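# Place a grinder body in the open carton

## Task

Put a single grinder body inside the open carton, then open the gripper so it is no longer held.

## Robot and tools

Robot: two arms, left_arm and right_arm, each ending in a two-finger parallel gripper. Base poses in the scene frame: left_arm at (-0.002, +0.321, 0) m with quat_wxyz (+0.995, 0, 0, -0.104); right_arm at (-0.016, -0.307, 0) m with quat_wxyz (+1.000, 0, 0, -0.015). The names are labels only and do not mean image sides.

Scene frame: origin on the table surface midway between the arms, +x out over the table, +z up, and left_arm sits toward +y. All positions are in metres and all orientations are quaternions written w first (qw, qx, qy, qz). The gripper's fingers point along its own +z axis and close along its own y axis. end_effector_position is the midpoint between the finger pads, roughly 1 cm short of the fingertips. A wrist camera hangs on each gripper and adds bulk near the hand.

Row format (used by execute_actions and move): 16 numbers, always both arms even if one stays still. Order: left_arm x, y, z, qw, qx, qy, qz, opening, then right_arm x, y, z, qw, qx, qy, qz, opening. x, y, z and the quaternion are an absolute target pose for that gripper in the scene frame, not an offset. Opening runs from -1 (closed) to +1 (fully open, 0.094 m between fingers).

execute_actions(actions): a list of up to 15 actions; each action is a list of up to 15 rows, each row held for one 1/30 s control step. If an action has fewer than 15 rows, its final row repeats to fill 15 steps. An empty list simply returns the current state and images. Every step, the commanded pose is clipped to at most 70 mm and 16 degrees away from the measured hand pose, so far targets need several actions; after an action the arm continues at most to its last clipped pose. An action is rejected for both arms if any target lies more than 0.6 m from that gripper's starting position along any of the gripper's own axes; if the first action fails this against the last reported state, or any action is malformed, nothing runs. To keep an orientation, repeat the same quaternion in every row rather than copying the slightly drifted reported one.

move(target, speed, blocking): target is one 16-number row as above. Each gripper follows a straight line to its pose, turning the shorter way; both paths finish together, taking 0.5 to 10 s (cut off at 10 s). speed is the peak path speed in m/s, 0.002 to 0.5, default 0.25; rotation is capped at twice that value in rad/s. Openings are applied at the start. Paths ignore obstacles and the other arm. The hand lags, can wander and can overshoot speed, especially with the arm near full stretch. With blocking=false the call returns after 0.5 s while motion continues; then use wait(0) to poll or stop to brake, since other moves and execute_actions are refused until the move is reported finished. The result adds a move: line giving the ending (done, off_target, moving, held, fault) and limits (paced = pose clipped; held = a check blocked some steps, after which the arm may suddenly speed up), plus each gripper's distance to its target.

wait(seconds): 0 to 10; lets time run while arms keep their last command; returns early if a running move completes.

stop(): brakes a running move; needs braking room, more when fast. Fingers continue moving.

zoom_image(camera, region): camera is cam_high, cam_low, cam_left_wrist or cam_right_wrist (each 504x504); region is [x0, y0, x1, y1] in pixels from the top-left, no larger than 504 by 504.

read_manual(section): returns only the URDF licence texts ("licences"); it moves nothing.

finished_scene(scene): pass the current scene number to end it; irreversible; the result reports success. The carton must still contain the grinder body with the gripper released at that point.

Results: a state line per arm with gripper position and quaternion (printed position may be off, more at long reach); Hand target lines showing where the controller is driving each hand; grip_measured on the same -1..+1 scale as opening (last joint value gives the opening in metres; each gripper may read up to about 1 mm off); step readings listing positions, with HELD marking steps where an arm's command was held back; pose unreachable lines when the clearance check altered an arm's command; FAULT or OVER-TEMPERATURE FAULT lines when an arm stops; MOTOR HOT warnings from 75 °C. At 90 °C the hot arm halts for 10 s; at 100 °C it goes limp and falls, dropping anything it holds.

Practical notes: arms tend to finish a centimetre or more off target, usually low, so aim a little high. To hold something, command an opening about 0.03 below grip_measured; less than that grips more gently. Each finger pad pushes up to about 50 to 62 N, briefly more on first contact. Joint ranges (rad): waist -2.618 to 3.054, shoulder 0 to 3.142, elbow 0 to 3.142, wrist pitch -1.571 to 1.571, wrist yaw -1.571 to 1.571, wrist roll -2.094 to 2.094; the elbow cannot fully straighten. For an idle arm, resend its last reported full pose and its opening on every call. Brief external tugs on held parts or pushes on loose objects can happen.

Avoid: anything leaving the table (fails the task), dropping or letting the part slip, fast impacts or pressing deep past contact (faster and deeper means harder hits), and the two arms colliding or pushing on each other. Holding loads heats motors, even while you are composing a reply, so do not hold longer than needed. Shorter robot time and smooth, low-effort motion are preferred.

Each tool is called after "Emit:" by a JSON object that holds its "fn" and its "kwargs".

## Session

Emit:
{"fn": "execute_actions", "kwargs": {"actions": []}}

Scene clock: 0.00 s.
left_arm: end_effector_position=(+0.3903, +0.1687, +0.2488) grip_measured=+1.000 end_effector_quat_wxyz=(-0.195, +0.606, -0.763, +0.110) | right_arm: end_effector_position=(+0.0425, -0.5357, +0.1019) grip_measured=+1.000 end_effector_quat_wxyz=(-0.021, +0.473, +0.881, +0.006)
Joint positions: left_arm=[-0.275  1.884  2.073 -1.389 -0.263 -1.777  0.094] | right_arm=[-1.279  1.476  1.111 -1.244  0.023 -0.323  0.094]
Joint velocities: left_arm=[-0.002 -0.007 -0.002  0.007  0.066 -0.022  0.   ] | right_arm=[-0.017 -0.002 -0.002  0.022 -0.007  0.007  0.   ]
Motor temperatures (°C, as the motors report them): left_arm=[20 17 16 18 18 17] | right_arm=[18 19 20 19 20 16]
Hand target (left_arm): +0.390, +0.171, +0.258; +0.204, -0.605, +0.760, -0.118
Hand target (right_arm): +0.044, -0.540, +0.107; -0.011, +0.473, +0.881, -0.002

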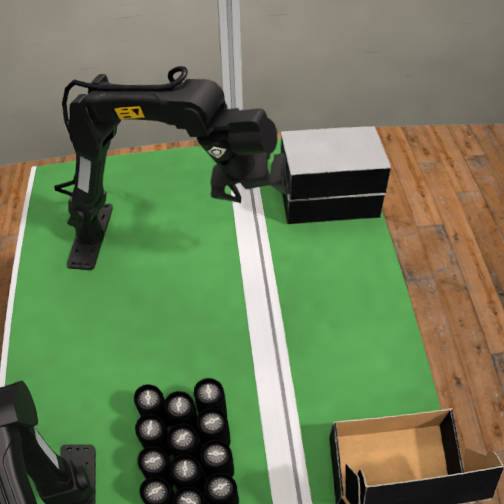

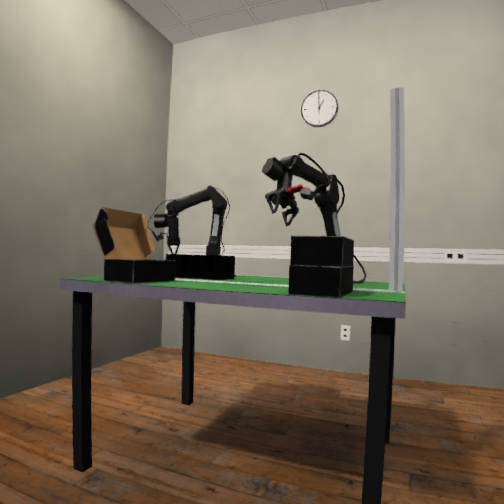

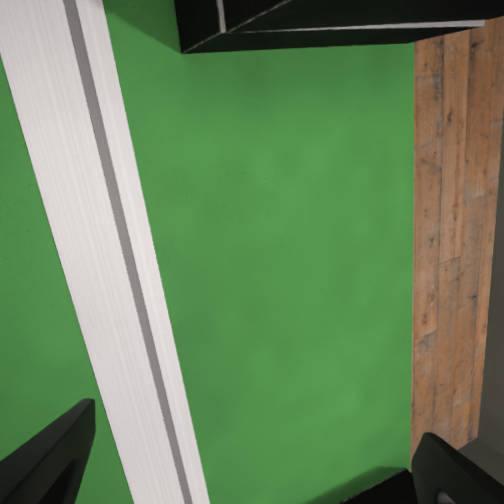

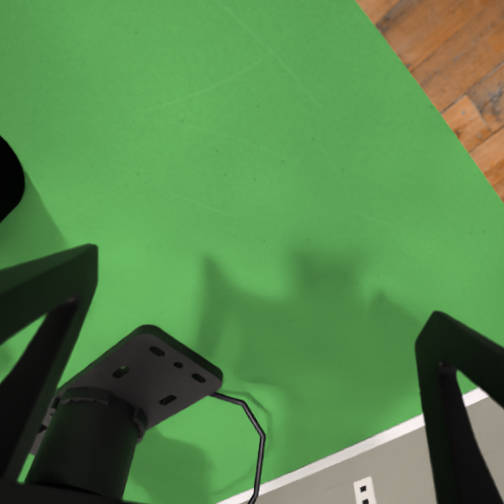

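Emit:
{"fn": "move", "kwargs": {"target": [0.39,0.171,0.258,0.204,-0.605,0.76,-0.118,1, 0.15,-0.3,0.3,0,0,1,0,1]}}

Scene clock: 7.47 s.
left_arm: end_effector_position=(+0.3900, +0.1682, +0.2487) grip_measured=+1.000 end_effector_quat_wxyz=(-0.193, +0.606, -0.764, +0.111) | right_arm: end_effector_position=(+0.1514, -0.2959, +0.2947) grip_measured=+1.000 end_effector_quat_wxyz=(+0.275, -0.004, +0.961, +0.018)
Joint positions: left_arm=[-0.275  1.884  2.073 -1.389 -0.26  -1.777  0.094] | right_arm=[ 0.079  0.909  1.456 -1.559 -0.011  0.045  0.094]
Joint velocities: left_arm=[-0.007 -0.007  0.012 -0.022 -0.007  0.037  0.   ] | right_arm=[ 0.002  0.002 -0.017 -0.022 -0.007  0.037  0.   ]
Motor temperatures (°C, as the motors report them): left_arm=[20 18 17 18 18 17] | right_arm=[18 20 21 19 20 16]
Hand target (left_arm): +0.390, +0.171, +0.258; +0.204, -0.605, +0.760, -0.118
Hand target (right_arm): +0.153, -0.295, +0.302; +0.284, -0.004, +0.959, +0.019
Off the commanded pose (left_arm): 0.010 m, 2 deg.
Off the commanded pose (right_arm): 0.007 m, 32 deg; orientation clipped at the last step of the last action.
joint sent to its limit (right arm) — the command would take joint 4 (wrist pitch) past its lower limit, so that joint was sent only as far as its limit.
move: off_target (right_arm); limits=paced

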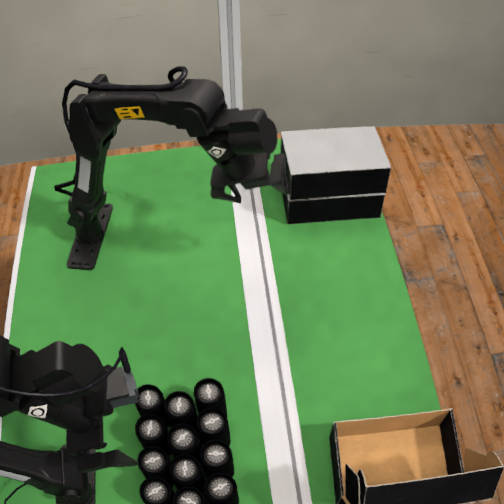

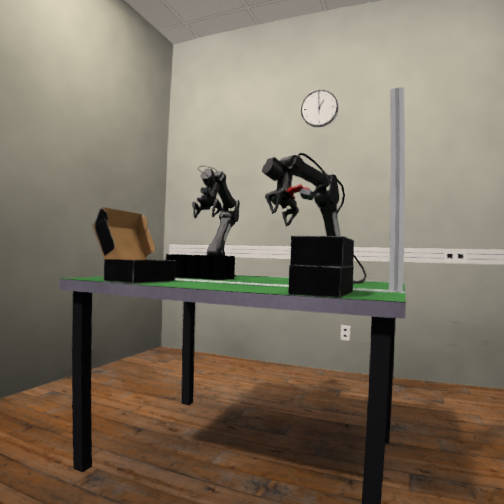

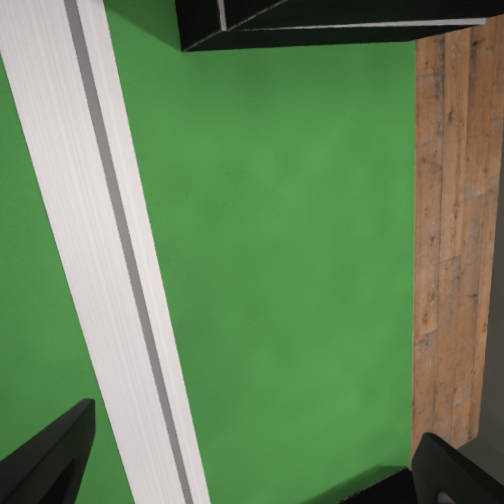

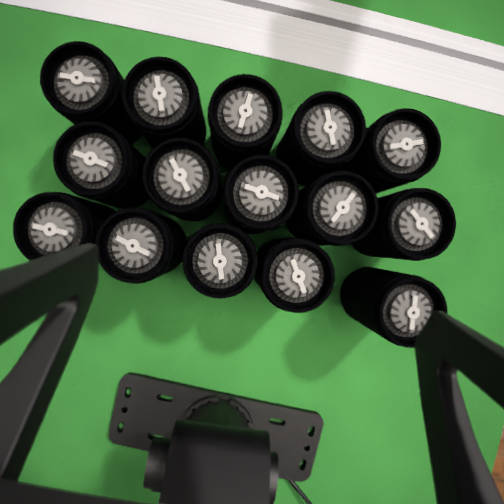

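Emit:
{"fn": "move", "kwargs": {"target": [0.39,0.171,0.258,0.204,-0.605,0.76,-0.118,1, 0.27,-0.2,0.22,0,0,1,0,1]}}

Emit:
{"fn": "zoom_image", "kwargs": {"camera": "cam_high", "region": [254,330,504,504]}}

Emit:
{"fn": "zoom_image", "kwargs": {"camera": "cam_low", "region": [60,150,260,310]}}

Scene clock: 13.83 s.
left_arm: end_effector_position=(+0.3899, +0.1679, +0.2486) grip_measured=+1.000 end_effector_quat_wxyz=(-0.192, +0.606, -0.764, +0.111) | right_arm: end_effector_position=(+0.2669, -0.2048, +0.2048) grip_measured=+1.000 end_effector_quat_wxyz=(+0.028, +0.003, +1.000, +0.008)
Joint positions: left_arm=[-0.275  1.884  2.073 -1.389 -0.258 -1.777  0.094] | right_arm=[ 0.375  1.664  1.711 -1.56   0.004  0.353  0.094]
Joint velocities: left_arm=[ 0.002 -0.002  0.012 -0.037 -0.007 -0.007  0.   ] | right_arm=[ 0.007 -0.007 -0.002  0.022  0.007 -0.037  0.   ]
Motor temperatures (°C, as the motors report them): left_arm=[20 19 18 18 18 17] | right_arm=[18 20 22 19 20 16]
Hand target (left_arm): +0.390, +0.171, +0.258; +0.204, -0.605, +0.760, -0.118
Hand target (right_arm): +0.269, -0.199, +0.216; +0.044, +0.001, +0.999, +0.020
Off the commanded pose (left_arm): 0.010 m, 2 deg.
Off the commanded pose (right_arm): 0.016 m, 3 deg.
joint sent to its limit (right arm) — the command would take joint 4 (wrist pitch) past its lower limit, so that joint was sent only as far as its limit.
move: off_target (right_arm)

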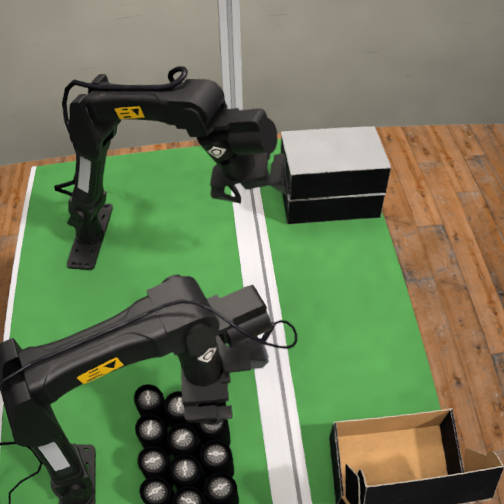

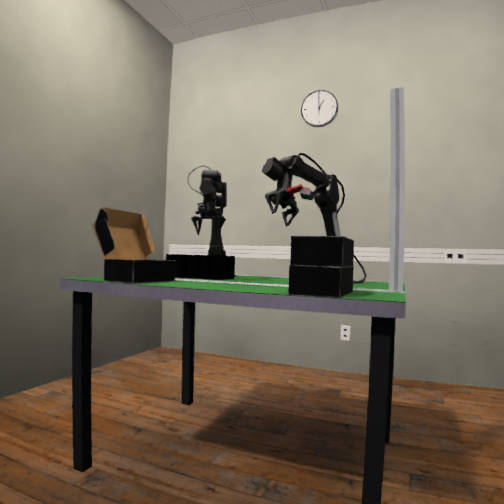

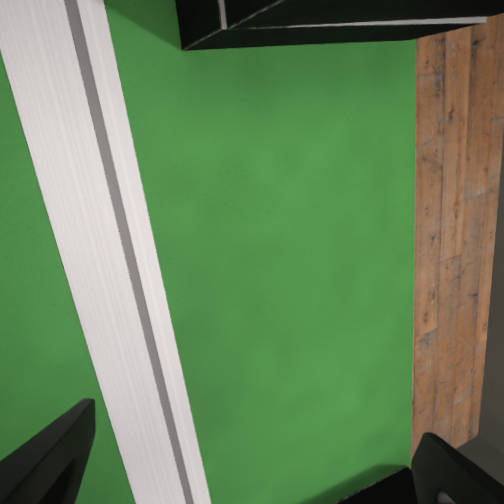

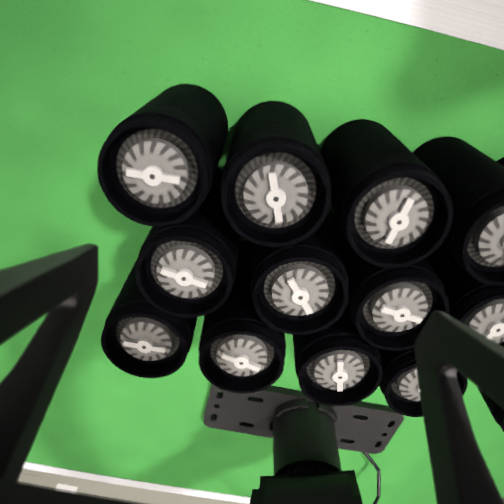

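Region (254, 330, 504, 504) of cam_high's 504x504 image, scaled by 2.016, with more detail than that image has; it fills the top 351 rows of this view, and the rest is white.

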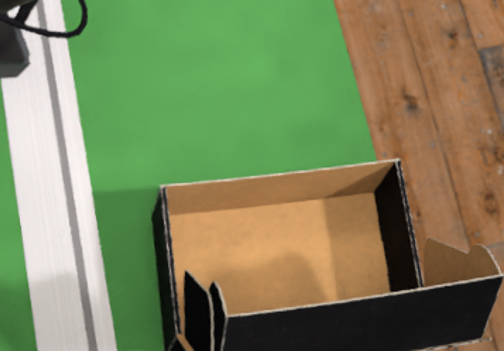

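Region (60, 150, 260, 310) of cam_low's 504x504 image, scaled by 2.520, with more detail than that image has; it fills the top 403 rows of this view, and the rest is white.

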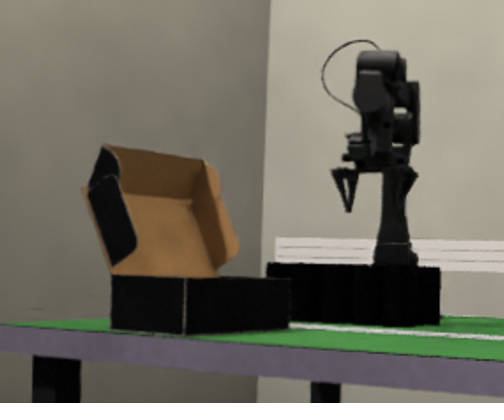

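Emit:
{"fn": "move", "kwargs": {"target": [0.39,0.171,0.258,0.204,-0.605,0.76,-0.118,1, 0.247,-0.14,0.15,0,-0.383,0.924,0,1], "speed": 0.15}}

Scene clock: 27.07 s.
left_arm: end_effector_position=(+0.3899, +0.1678, +0.2486) grip_measured=+1.000 end_effector_quat_wxyz=(-0.192, +0.606, -0.764, +0.111) | right_arm: end_effector_position=(+0.2459, -0.1440, +0.1514) grip_measured=+1.000 end_effector_quat_wxyz=(-0.005, -0.374, +0.927, -0.002)
Joint positions: left_arm=[-0.275  1.884  2.073 -1.389 -0.258 -1.777  0.094] | right_arm=[ 0.585  1.722  1.562 -1.421  0.003 -0.211  0.094]
Joint velocities: left_arm=[-0.007  0.002 -0.012 -0.007  0.051 -0.066  0.   ] | right_arm=[-0.012 -0.007 -0.002 -0.066  0.007 -0.022  0.   ]
Motor temperatures (°C, as the motors report them): left_arm=[20 20 18 19 18 17] | right_arm=[18 21 23 19 20 16]
Hand target (left_arm): +0.390, +0.171, +0.258; +0.204, -0.605, +0.760, -0.118
Hand target (right_arm): +0.246, -0.139, +0.150; -0.001, -0.383, +0.924, +0.000
Off the commanded pose (left_arm): 0.010 m, 2 deg.
Off the commanded pose (right_arm): 0.004 m, 1 deg.
move: done

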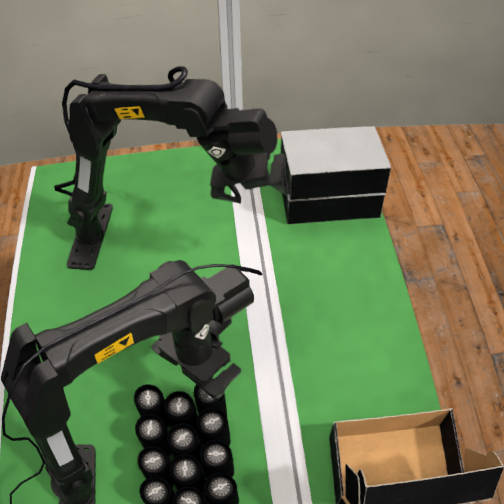

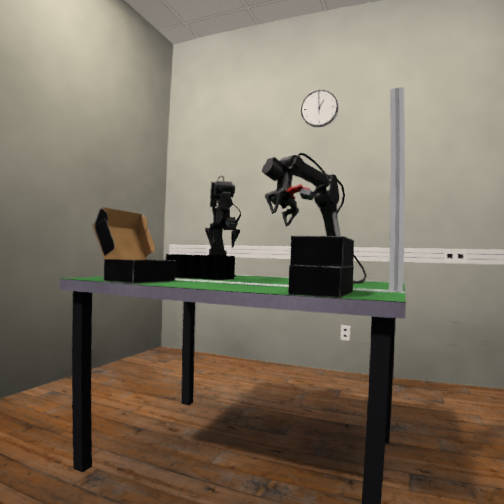

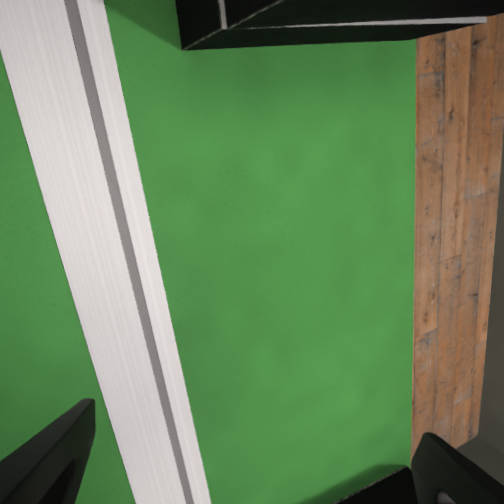

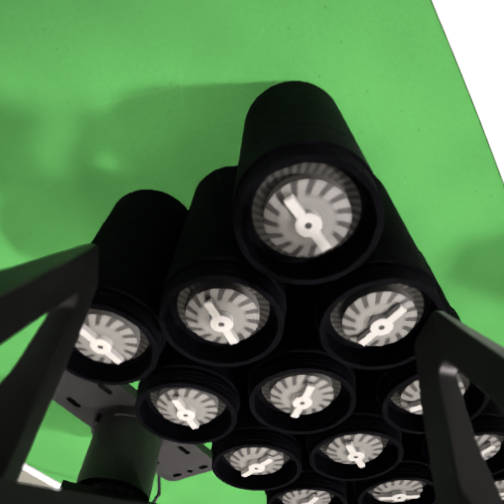

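Emit:
{"fn": "move", "kwargs": {"target": [0.39,0.171,0.258,0.204,-0.605,0.76,-0.118,1, 0.256,-0.149,0.122,0,-0.383,0.924,0,1], "speed": 0.08}}

Scene clock: 32.03 s.
left_arm: end_effector_position=(+0.3899, +0.1678, +0.2486) grip_measured=+1.000 end_effector_quat_wxyz=(-0.192, +0.606, -0.764, +0.111) | right_arm: end_effector_position=(+0.2522, -0.1481, +0.1227) grip_measured=+1.000 end_effector_quat_wxyz=(-0.006, -0.385, +0.923, -0.002)
Joint positions: left_arm=[-0.275  1.884  2.073 -1.389 -0.258 -1.777  0.094] | right_arm=[ 0.564  1.734  1.462 -1.312  0.003 -0.256  0.094]
Joint velocities: left_arm=[-0.007  0.012  0.002 -0.051  0.037  0.051  0.   ] | right_arm=[ 0.002  0.002 -0.012  0.007 -0.022 -0.051  0.   ]
Motor temperatures (°C, as the motors report them): left_arm=[20 20 18 19 18 17] | right_arm=[18 22 23 19 20 16]
Hand target (left_arm): +0.390, +0.171, +0.258; +0.204, -0.605, +0.760, -0.118
Hand target (right_arm): +0.256, -0.149, +0.122; +0.000, -0.383, +0.924, -0.000
Off the commanded pose (left_arm): 0.010 m, 2 deg.
Off the commanded pose (right_arm): 0.004 m, 1 deg.
move: done

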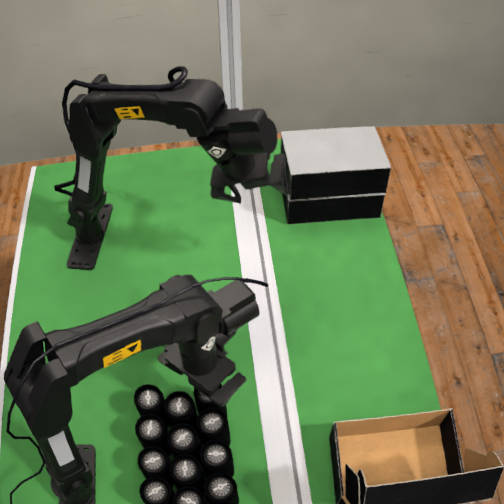

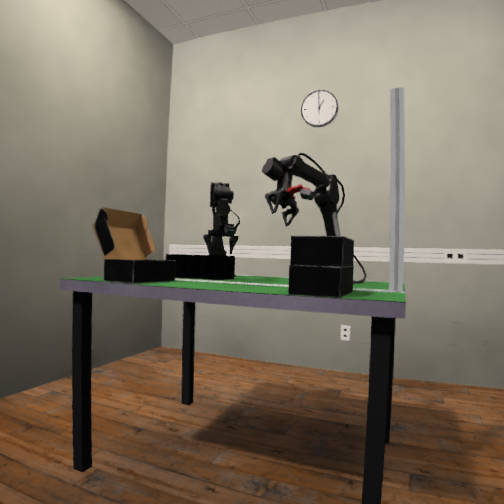

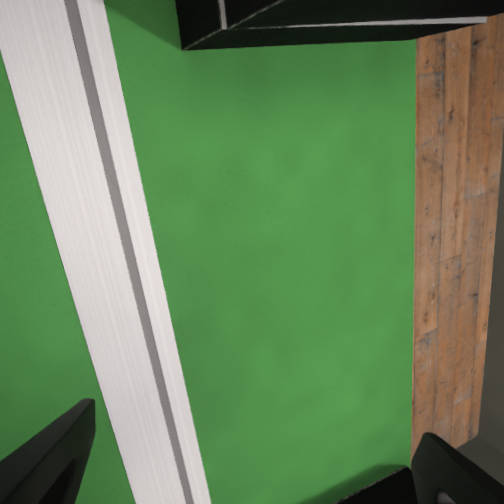

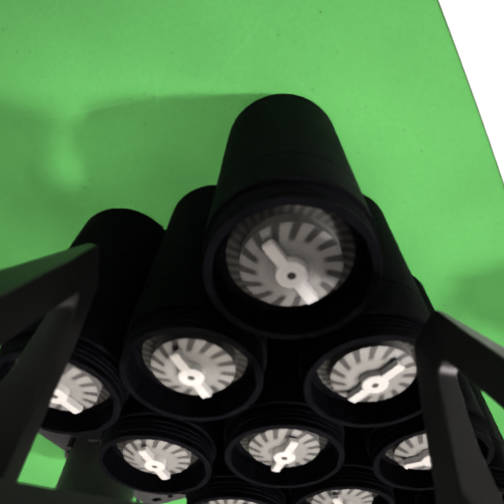

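Emit:
{"fn": "move", "kwargs": {"target": [0.39,0.171,0.258,0.204,-0.605,0.76,-0.118,1, 0.259,-0.153,0.075,0,-0.383,0.924,0,0.75], "speed": 0.06}}

Scene clock: 36.90 s.
left_arm: end_effector_position=(+0.3899, +0.1678, +0.2486) grip_measured=+1.000 end_effector_quat_wxyz=(-0.192, +0.606, -0.764, +0.111) | right_arm: end_effector_position=(+0.2588, -0.1486, +0.0777) grip_measured=+0.752 end_effector_quat_wxyz=(+0.004, -0.389, +0.921, -0.001)
Joint positions: left_arm=[-0.275  1.884  2.073 -1.389 -0.258 -1.777  0.094] | right_arm=[ 0.551  1.755  1.307 -1.115  0.003 -0.276  0.082]
Joint velocities: left_arm=[-0.007 -0.007 -0.017 -0.037  0.007 -0.081  0.   ] | right_arm=[-0.002 -0.012  0.007  0.007 -0.037 -0.051  0.   ]
Motor temperatures (°C, as the motors report them): left_arm=[20 21 18 19 18 17] | right_arm=[18 22 23 19 20 16]
Hand target (left_arm): +0.390, +0.171, +0.258; +0.204, -0.605, +0.760, -0.118
Hand target (right_arm): +0.259, -0.153, +0.075; +0.000, -0.383, +0.924, -0.000
Off the commanded pose (left_arm): 0.010 m, 2 deg.
Off the commanded pose (right_arm): 0.005 m, 1 deg.
move: done

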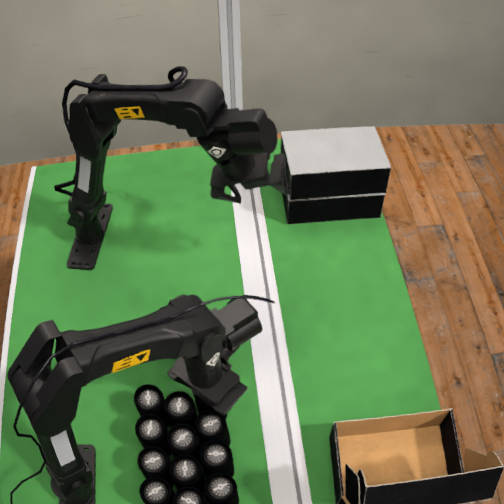

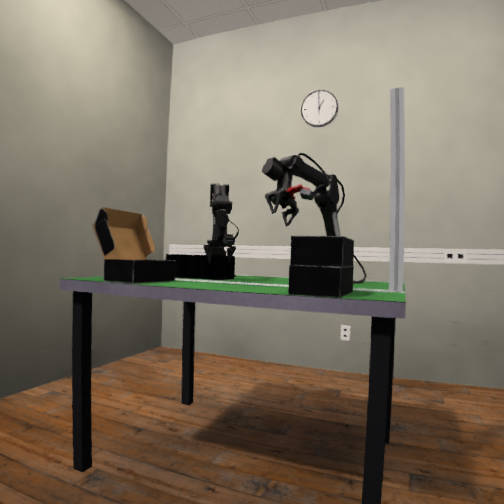

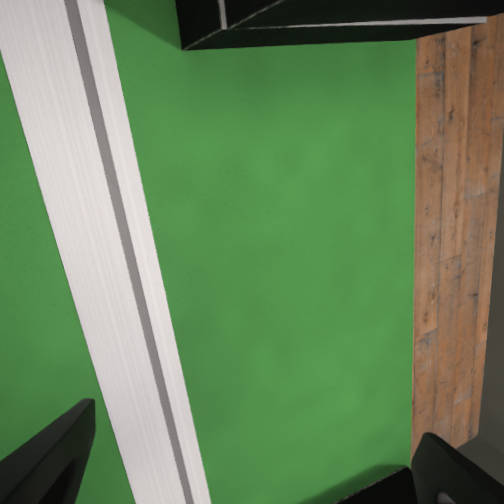

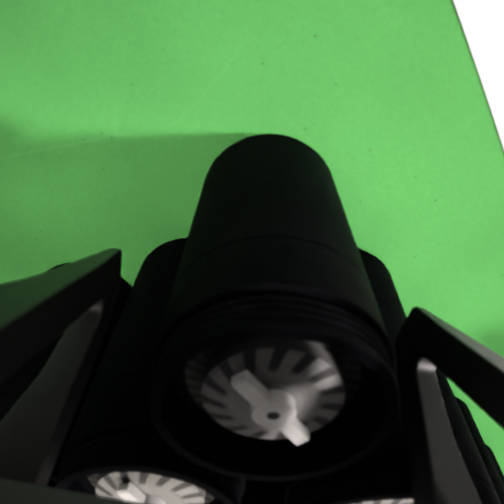

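Looks centred. Close.

Emit:
{"fn": "move", "kwargs": {"target": [0.39,0.171,0.258,0.204,-0.605,0.76,-0.118,1, 0.259,-0.153,0.075,0,-0.383,0.924,0,0.1]}}

Scene clock: 40.67 s.
left_arm: end_effector_position=(+0.3899, +0.1678, +0.2486) grip_measured=+1.000 end_effector_quat_wxyz=(-0.192, +0.606, -0.764, +0.111) | right_arm: end_effector_position=(+0.2594, -0.1488, +0.0776) grip_measured=+0.153 end_effector_quat_wxyz=(+0.005, -0.389, +0.921, -0.002)
Joint positions: left_arm=[-0.275  1.884  2.073 -1.389 -0.258 -1.777  0.094] | right_arm=[ 0.551  1.755  1.307 -1.112  0.005 -0.277  0.054]
Joint velocities: left_arm=[ 0.002 -0.002 -0.007  0.051 -0.037 -0.007  0.   ] | right_arm=[-0.012  0.007  0.007 -0.037  0.007  0.051  0.   ]
Motor temperatures (°C, as the motors report them): left_arm=[20 21 18 19 18 17] | right_arm=[18 22 23 19 20 16]
Hand target (left_arm): +0.390, +0.171, +0.258; +0.204, -0.605, +0.760, -0.118
Hand target (right_arm): +0.259, -0.153, +0.075; +0.000, -0.383, +0.924, -0.000
Off the commanded pose (left_arm): 0.010 m, 2 deg.
Off the commanded pose (right_arm): 0.005 m, 1 deg.
move: done

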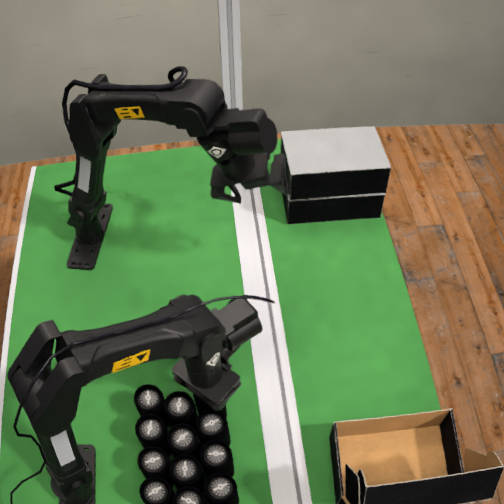

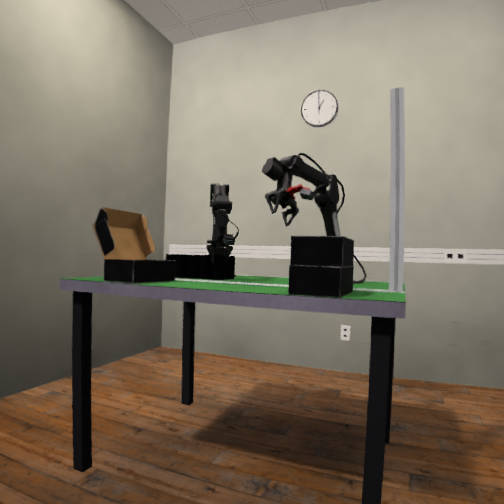

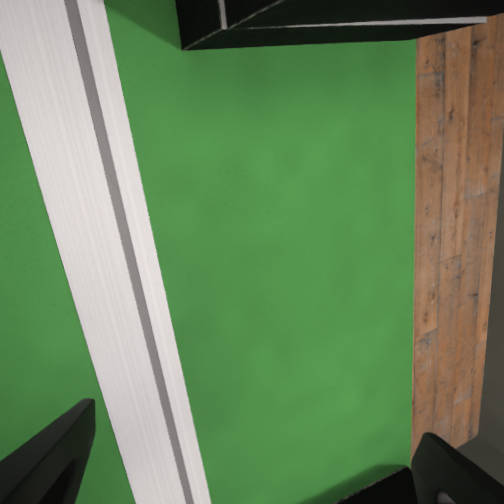

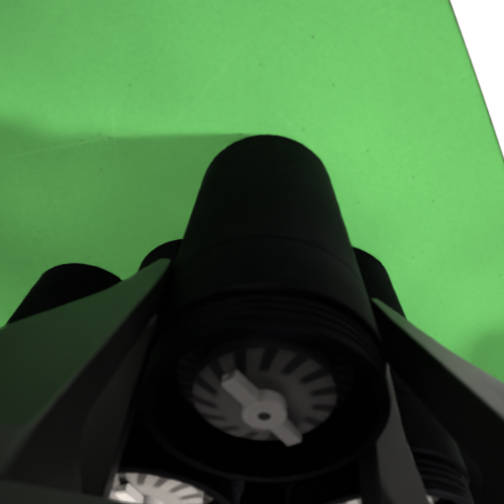

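Emit:
{"fn": "move", "kwargs": {"target": [0.39,0.171,0.258,0.204,-0.605,0.76,-0.118,1, 0.265,-0.148,0.2,0,-0.383,0.924,0,0.1], "speed": 0.15}}

Emit:
{"fn": "move", "kwargs": {"target": [0.39,0.171,0.258,0.204,-0.605,0.76,-0.118,1, 0.56,-0.24,0.21,0,-0.383,0.924,0,0.1], "speed": 0.2}}

Scene clock: 48.87 s.
left_arm: end_effector_position=(+0.3899, +0.1679, +0.2486) grip_measured=+1.000 end_effector_quat_wxyz=(-0.192, +0.606, -0.764, +0.111) | right_arm: end_effector_position=(+0.2627, -0.1469, +0.1825) grip_measured=+0.153 end_effector_quat_wxyz=(-0.002, -0.389, +0.921, -0.003)
Joint positions: left_arm=[-0.275  1.884  2.073 -1.389 -0.258 -1.777  0.094] | right_arm=[ 0.551  1.785  1.762 -1.551  0.005 -0.277  0.054]
Joint velocities: left_arm=[ 0.002 -0.022  0.017  0.007 -0.007 -0.007  0.   ] | right_arm=[-0.012 -0.017  0.017 -0.037 -0.007  0.022 -0.002]
Motor temperatures (°C, as the motors report them): left_arm=[20 21 18 19 18 17] | right_arm=[18 23 23 19 20 16]
Hand target (left_arm): +0.390, +0.171, +0.258; +0.204, -0.605, +0.760, -0.118
Hand target (right_arm): +0.266, -0.148, +0.199; +0.024, -0.383, +0.923, +0.003
Off the commanded pose (left_arm): 0.010 m, 2 deg.
Off the commanded pose (right_arm): 0.018 m, 1 deg.
joint sent to its limit (right arm) — the command would take joint 4 (wrist pitch) past its lower limit, so that joint was sent only as far as its limit.
move: off_target (right_arm)

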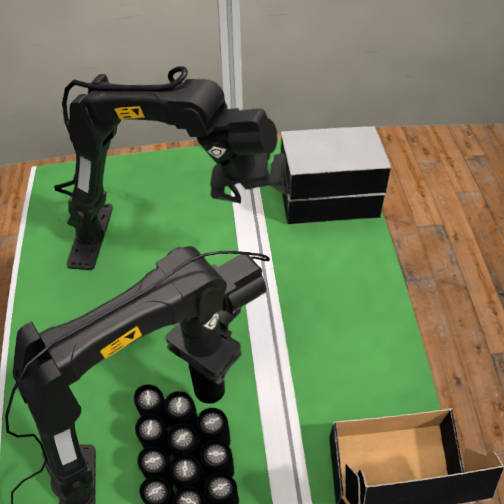

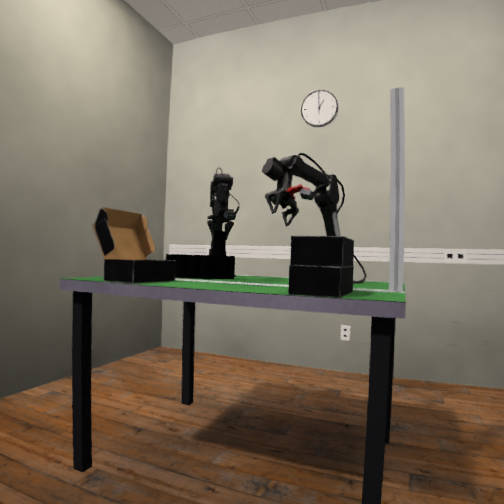

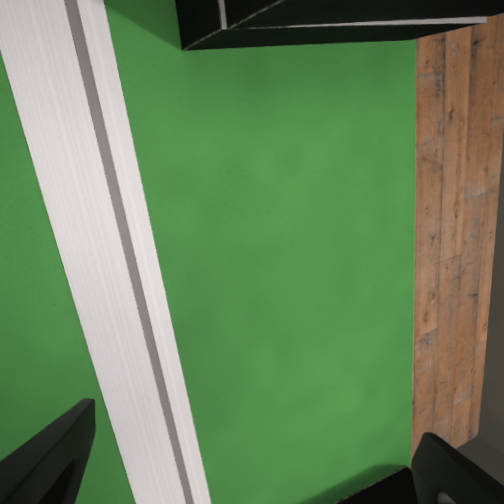

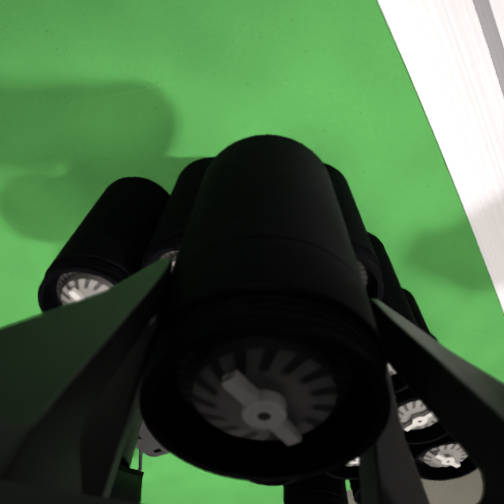

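Scene clock: 51.07 s.
left_arm: end_effector_position=(+0.3899, +0.1678, +0.2486) grip_measured=+1.000 end_effector_quat_wxyz=(-0.192, +0.606, -0.764, +0.111) | right_arm: end_effector_position=(+0.5433, -0.2426, +0.1713) grip_measured=+0.153 end_effector_quat_wxyz=(+0.212, -0.375, +0.900, -0.064)
Joint positions: left_arm=[-0.275  1.884  2.073 -1.389 -0.258 -1.777  0.094] | right_arm=[ 0.144  2.54   2.829 -1.413  0.005 -0.675  0.054]
Joint velocities: left_arm=[ 0.002  0.007  0.012  0.022 -0.022  0.037  0.   ] | right_arm=[ 0.002  0.002  0.022  0.007 -0.007  0.051  0.   ]
Motor temperatures (°C, as the motors report them): left_arm=[20 21 18 19 18 17] | right_arm=[18 23 23 19 20 16]
Hand target (left_arm): +0.390, +0.171, +0.258; +0.204, -0.605, +0.760, -0.118
Hand target (right_arm): +0.556, -0.242, +0.208; +0.271, -0.369, +0.885, -0.080
Off the commanded pose (left_arm): 0.010 m, 2 deg.
Off the commanded pose (right_arm): 0.042 m, 26 deg; orientation clipped at the last step of the last action.
elbow stopped short (right arm): the move would have taken joint 3 (elbow) straighter than the controller allows; a more bent joint 3 avoids this.
move: off_target (right_arm); limits=paced

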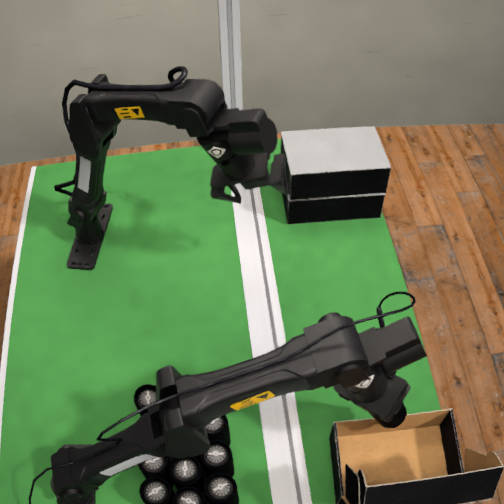

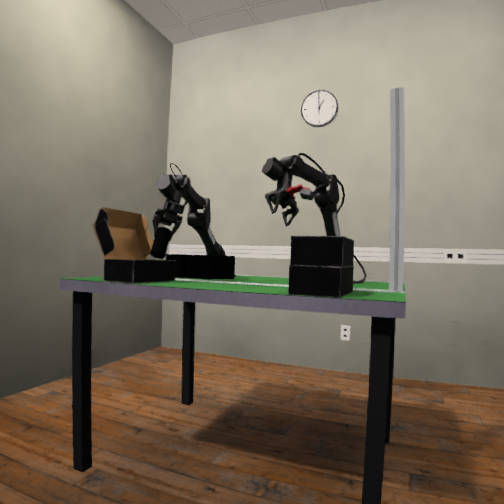

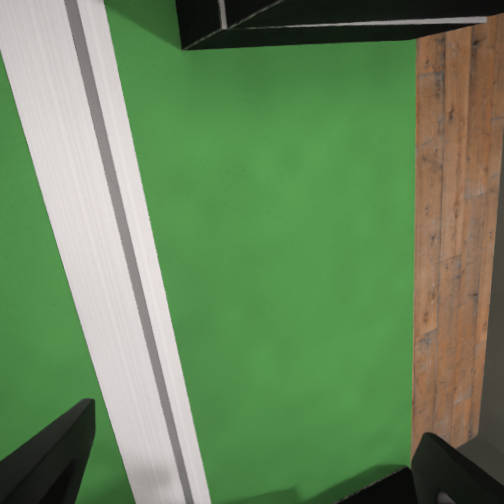

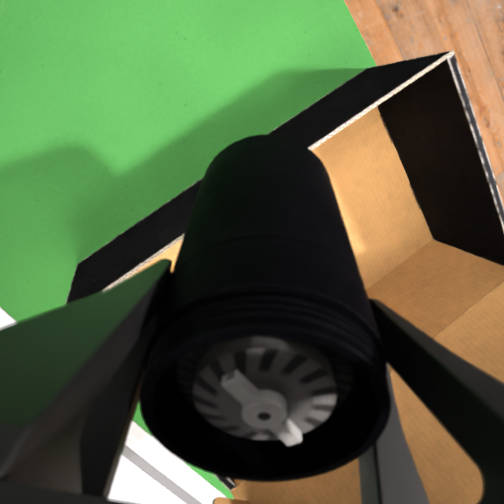

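Emit:
{"fn": "move", "kwargs": {"target": [0.39,0.171,0.258,0.204,-0.605,0.76,-0.118,1, 0.515,-0.30,0.19,0.08,-0.383,0.92,-0.03,0.1], "speed": 0.08}}

Scene clock: 57.53 s.
left_arm: end_effector_position=(+0.3899, +0.1678, +0.2486) grip_measured=+1.000 end_effector_quat_wxyz=(-0.192, +0.606, -0.764, +0.111) | right_arm: end_effector_position=(+0.5157, -0.2944, +0.1582) grip_measured=+0.153 end_effector_quat_wxyz=(+0.146, -0.382, +0.911, -0.051)
Joint positions: left_arm=[-0.275  1.884  2.073 -1.389 -0.258 -1.777  0.094] | right_arm=[ 0.047  2.552  2.85  -1.559 -0.013 -0.774  0.054]
Joint velocities: left_arm=[ 0.012  0.007  0.017 -0.007  0.051  0.037  0.   ] | right_arm=[-0.002  0.012 -0.002  0.022  0.007 -0.022 -0.   ]
Motor temperatures (°C, as the motors report them): left_arm=[20 21 18 19 18 17] | right_arm=[18 27 23 20 20 16]
Hand target (left_arm): +0.390, +0.171, +0.258; +0.204, -0.605, +0.760, -0.118
Hand target (right_arm): +0.514, -0.300, +0.189; +0.175, -0.377, +0.907, -0.066
Off the commanded pose (left_arm): 0.010 m, 2 deg.
Off the commanded pose (right_arm): 0.032 m, 8 deg.
elbow stopped short (right arm): the move would have taken joint 3 (elbow) straighter than the controller allows; a more bent joint 3 avoids this.
joint sent to its limit (right arm) — the command would take joint 4 (wrist pitch) past its lower limit, so that joint was sent only as far as its limit.
move: off_target (right_arm)

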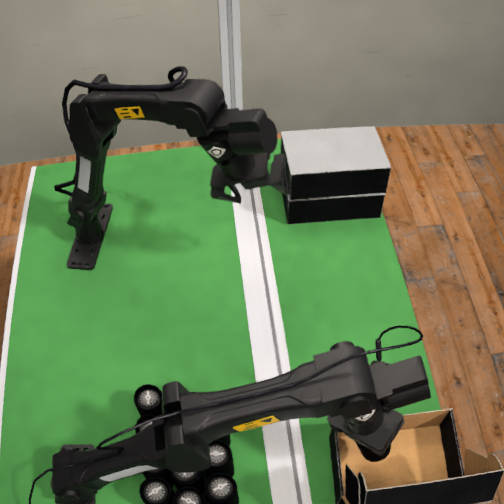

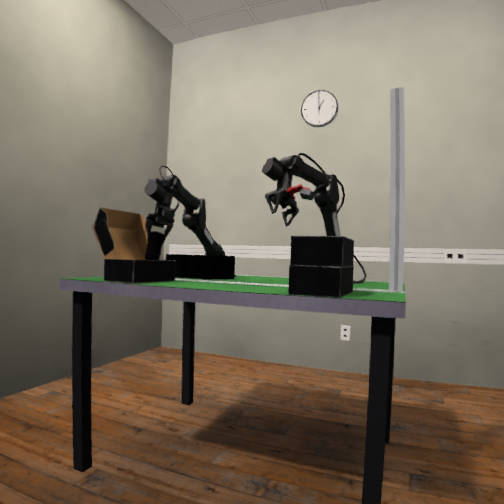

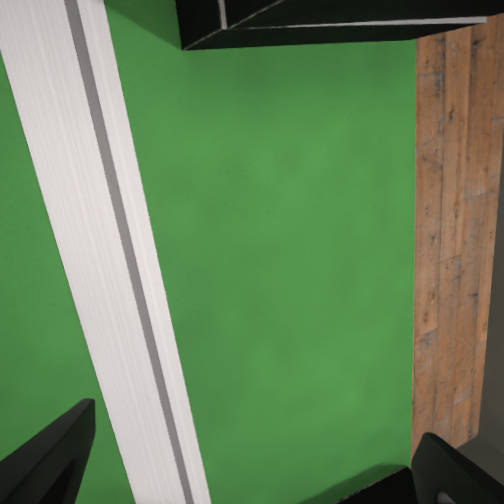

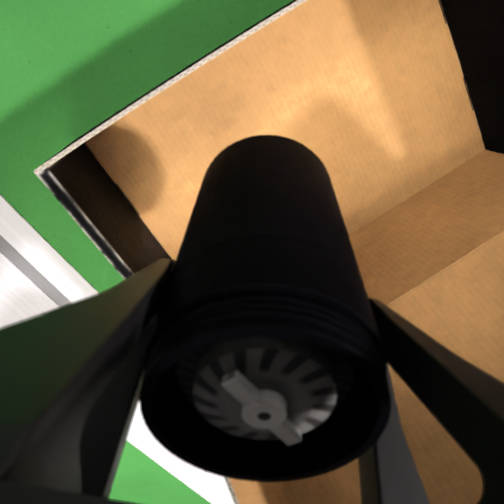

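Emit:
{"fn": "move", "kwargs": {"target": [0.39,0.171,0.258,0.204,-0.605,0.76,-0.118,1, 0.53,-0.30,0.12,0.06,-0.383,0.92,-0.025,0.1], "speed": 0.05}}

Scene clock: 62.10 s.
left_arm: end_effector_position=(+0.3899, +0.1678, +0.2486) grip_measured=+1.000 end_effector_quat_wxyz=(-0.192, +0.606, -0.764, +0.111) | right_arm: end_effector_position=(+0.5172, -0.2955, +0.0968) grip_measured=+0.153 end_effector_quat_wxyz=(+0.090, -0.384, +0.918, -0.032)
Joint positions: left_arm=[-0.275  1.884  2.073 -1.389 -0.258 -1.777  0.094] | right_arm=[ 0.047  2.672  2.85  -1.557 -0.007 -0.774  0.054]
Joint velocities: left_arm=[ 0.007 -0.012 -0.002  0.007  0.022  0.007  0.   ] | right_arm=[-0.002 -0.022  0.012 -0.022 -0.007 -0.022 -0.002]
Motor temperatures (°C, as the motors report them): left_arm=[20 21 19 19 18 17] | right_arm=[18 30 24 20 20 16]
Hand target (left_arm): +0.390, +0.171, +0.258; +0.204, -0.605, +0.760, -0.118
Hand target (right_arm): +0.528, -0.300, +0.120; +0.126, -0.380, +0.915, -0.050
Off the commanded pose (left_arm): 0.010 m, 2 deg.
Off the commanded pose (right_arm): 0.027 m, 4 deg.
elbow stopped short (right arm): the move would have taken joint 3 (elbow) straighter than the controller allows; a more bent joint 3 avoids this.
move: off_target (right_arm)

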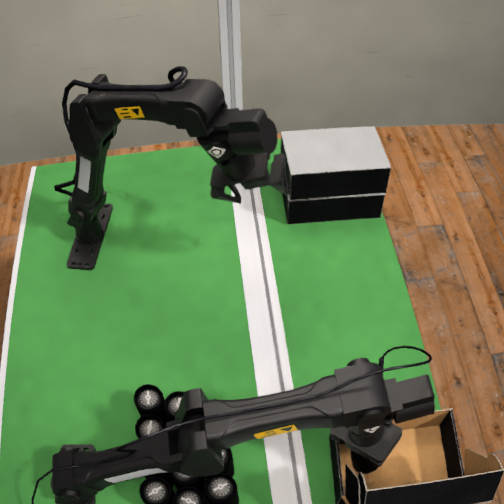

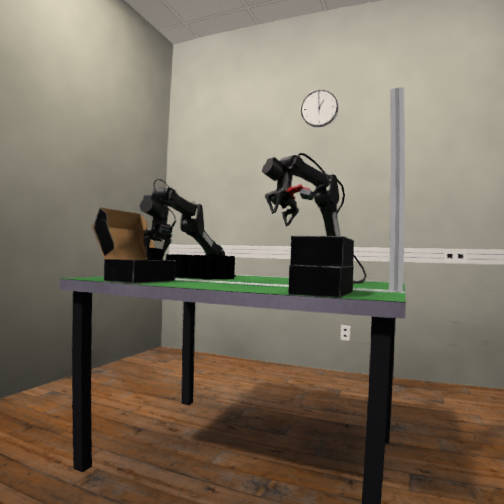

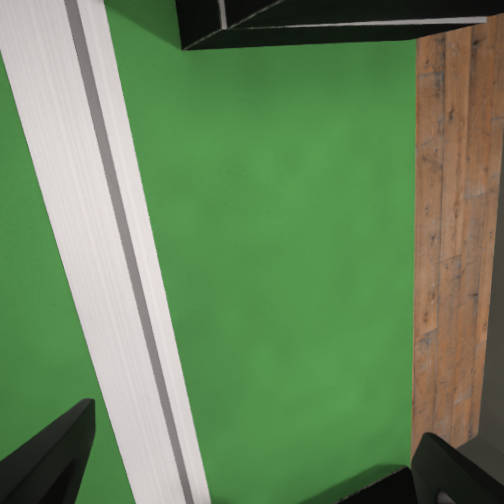

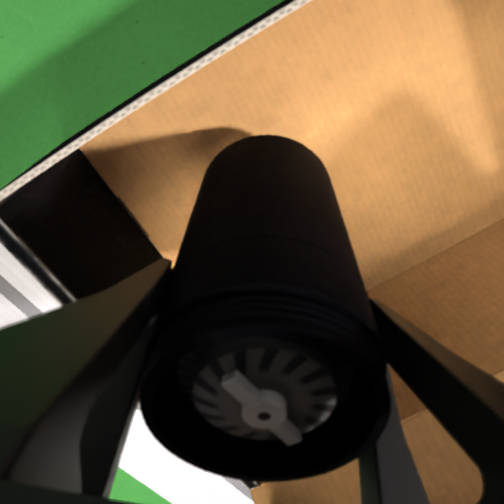

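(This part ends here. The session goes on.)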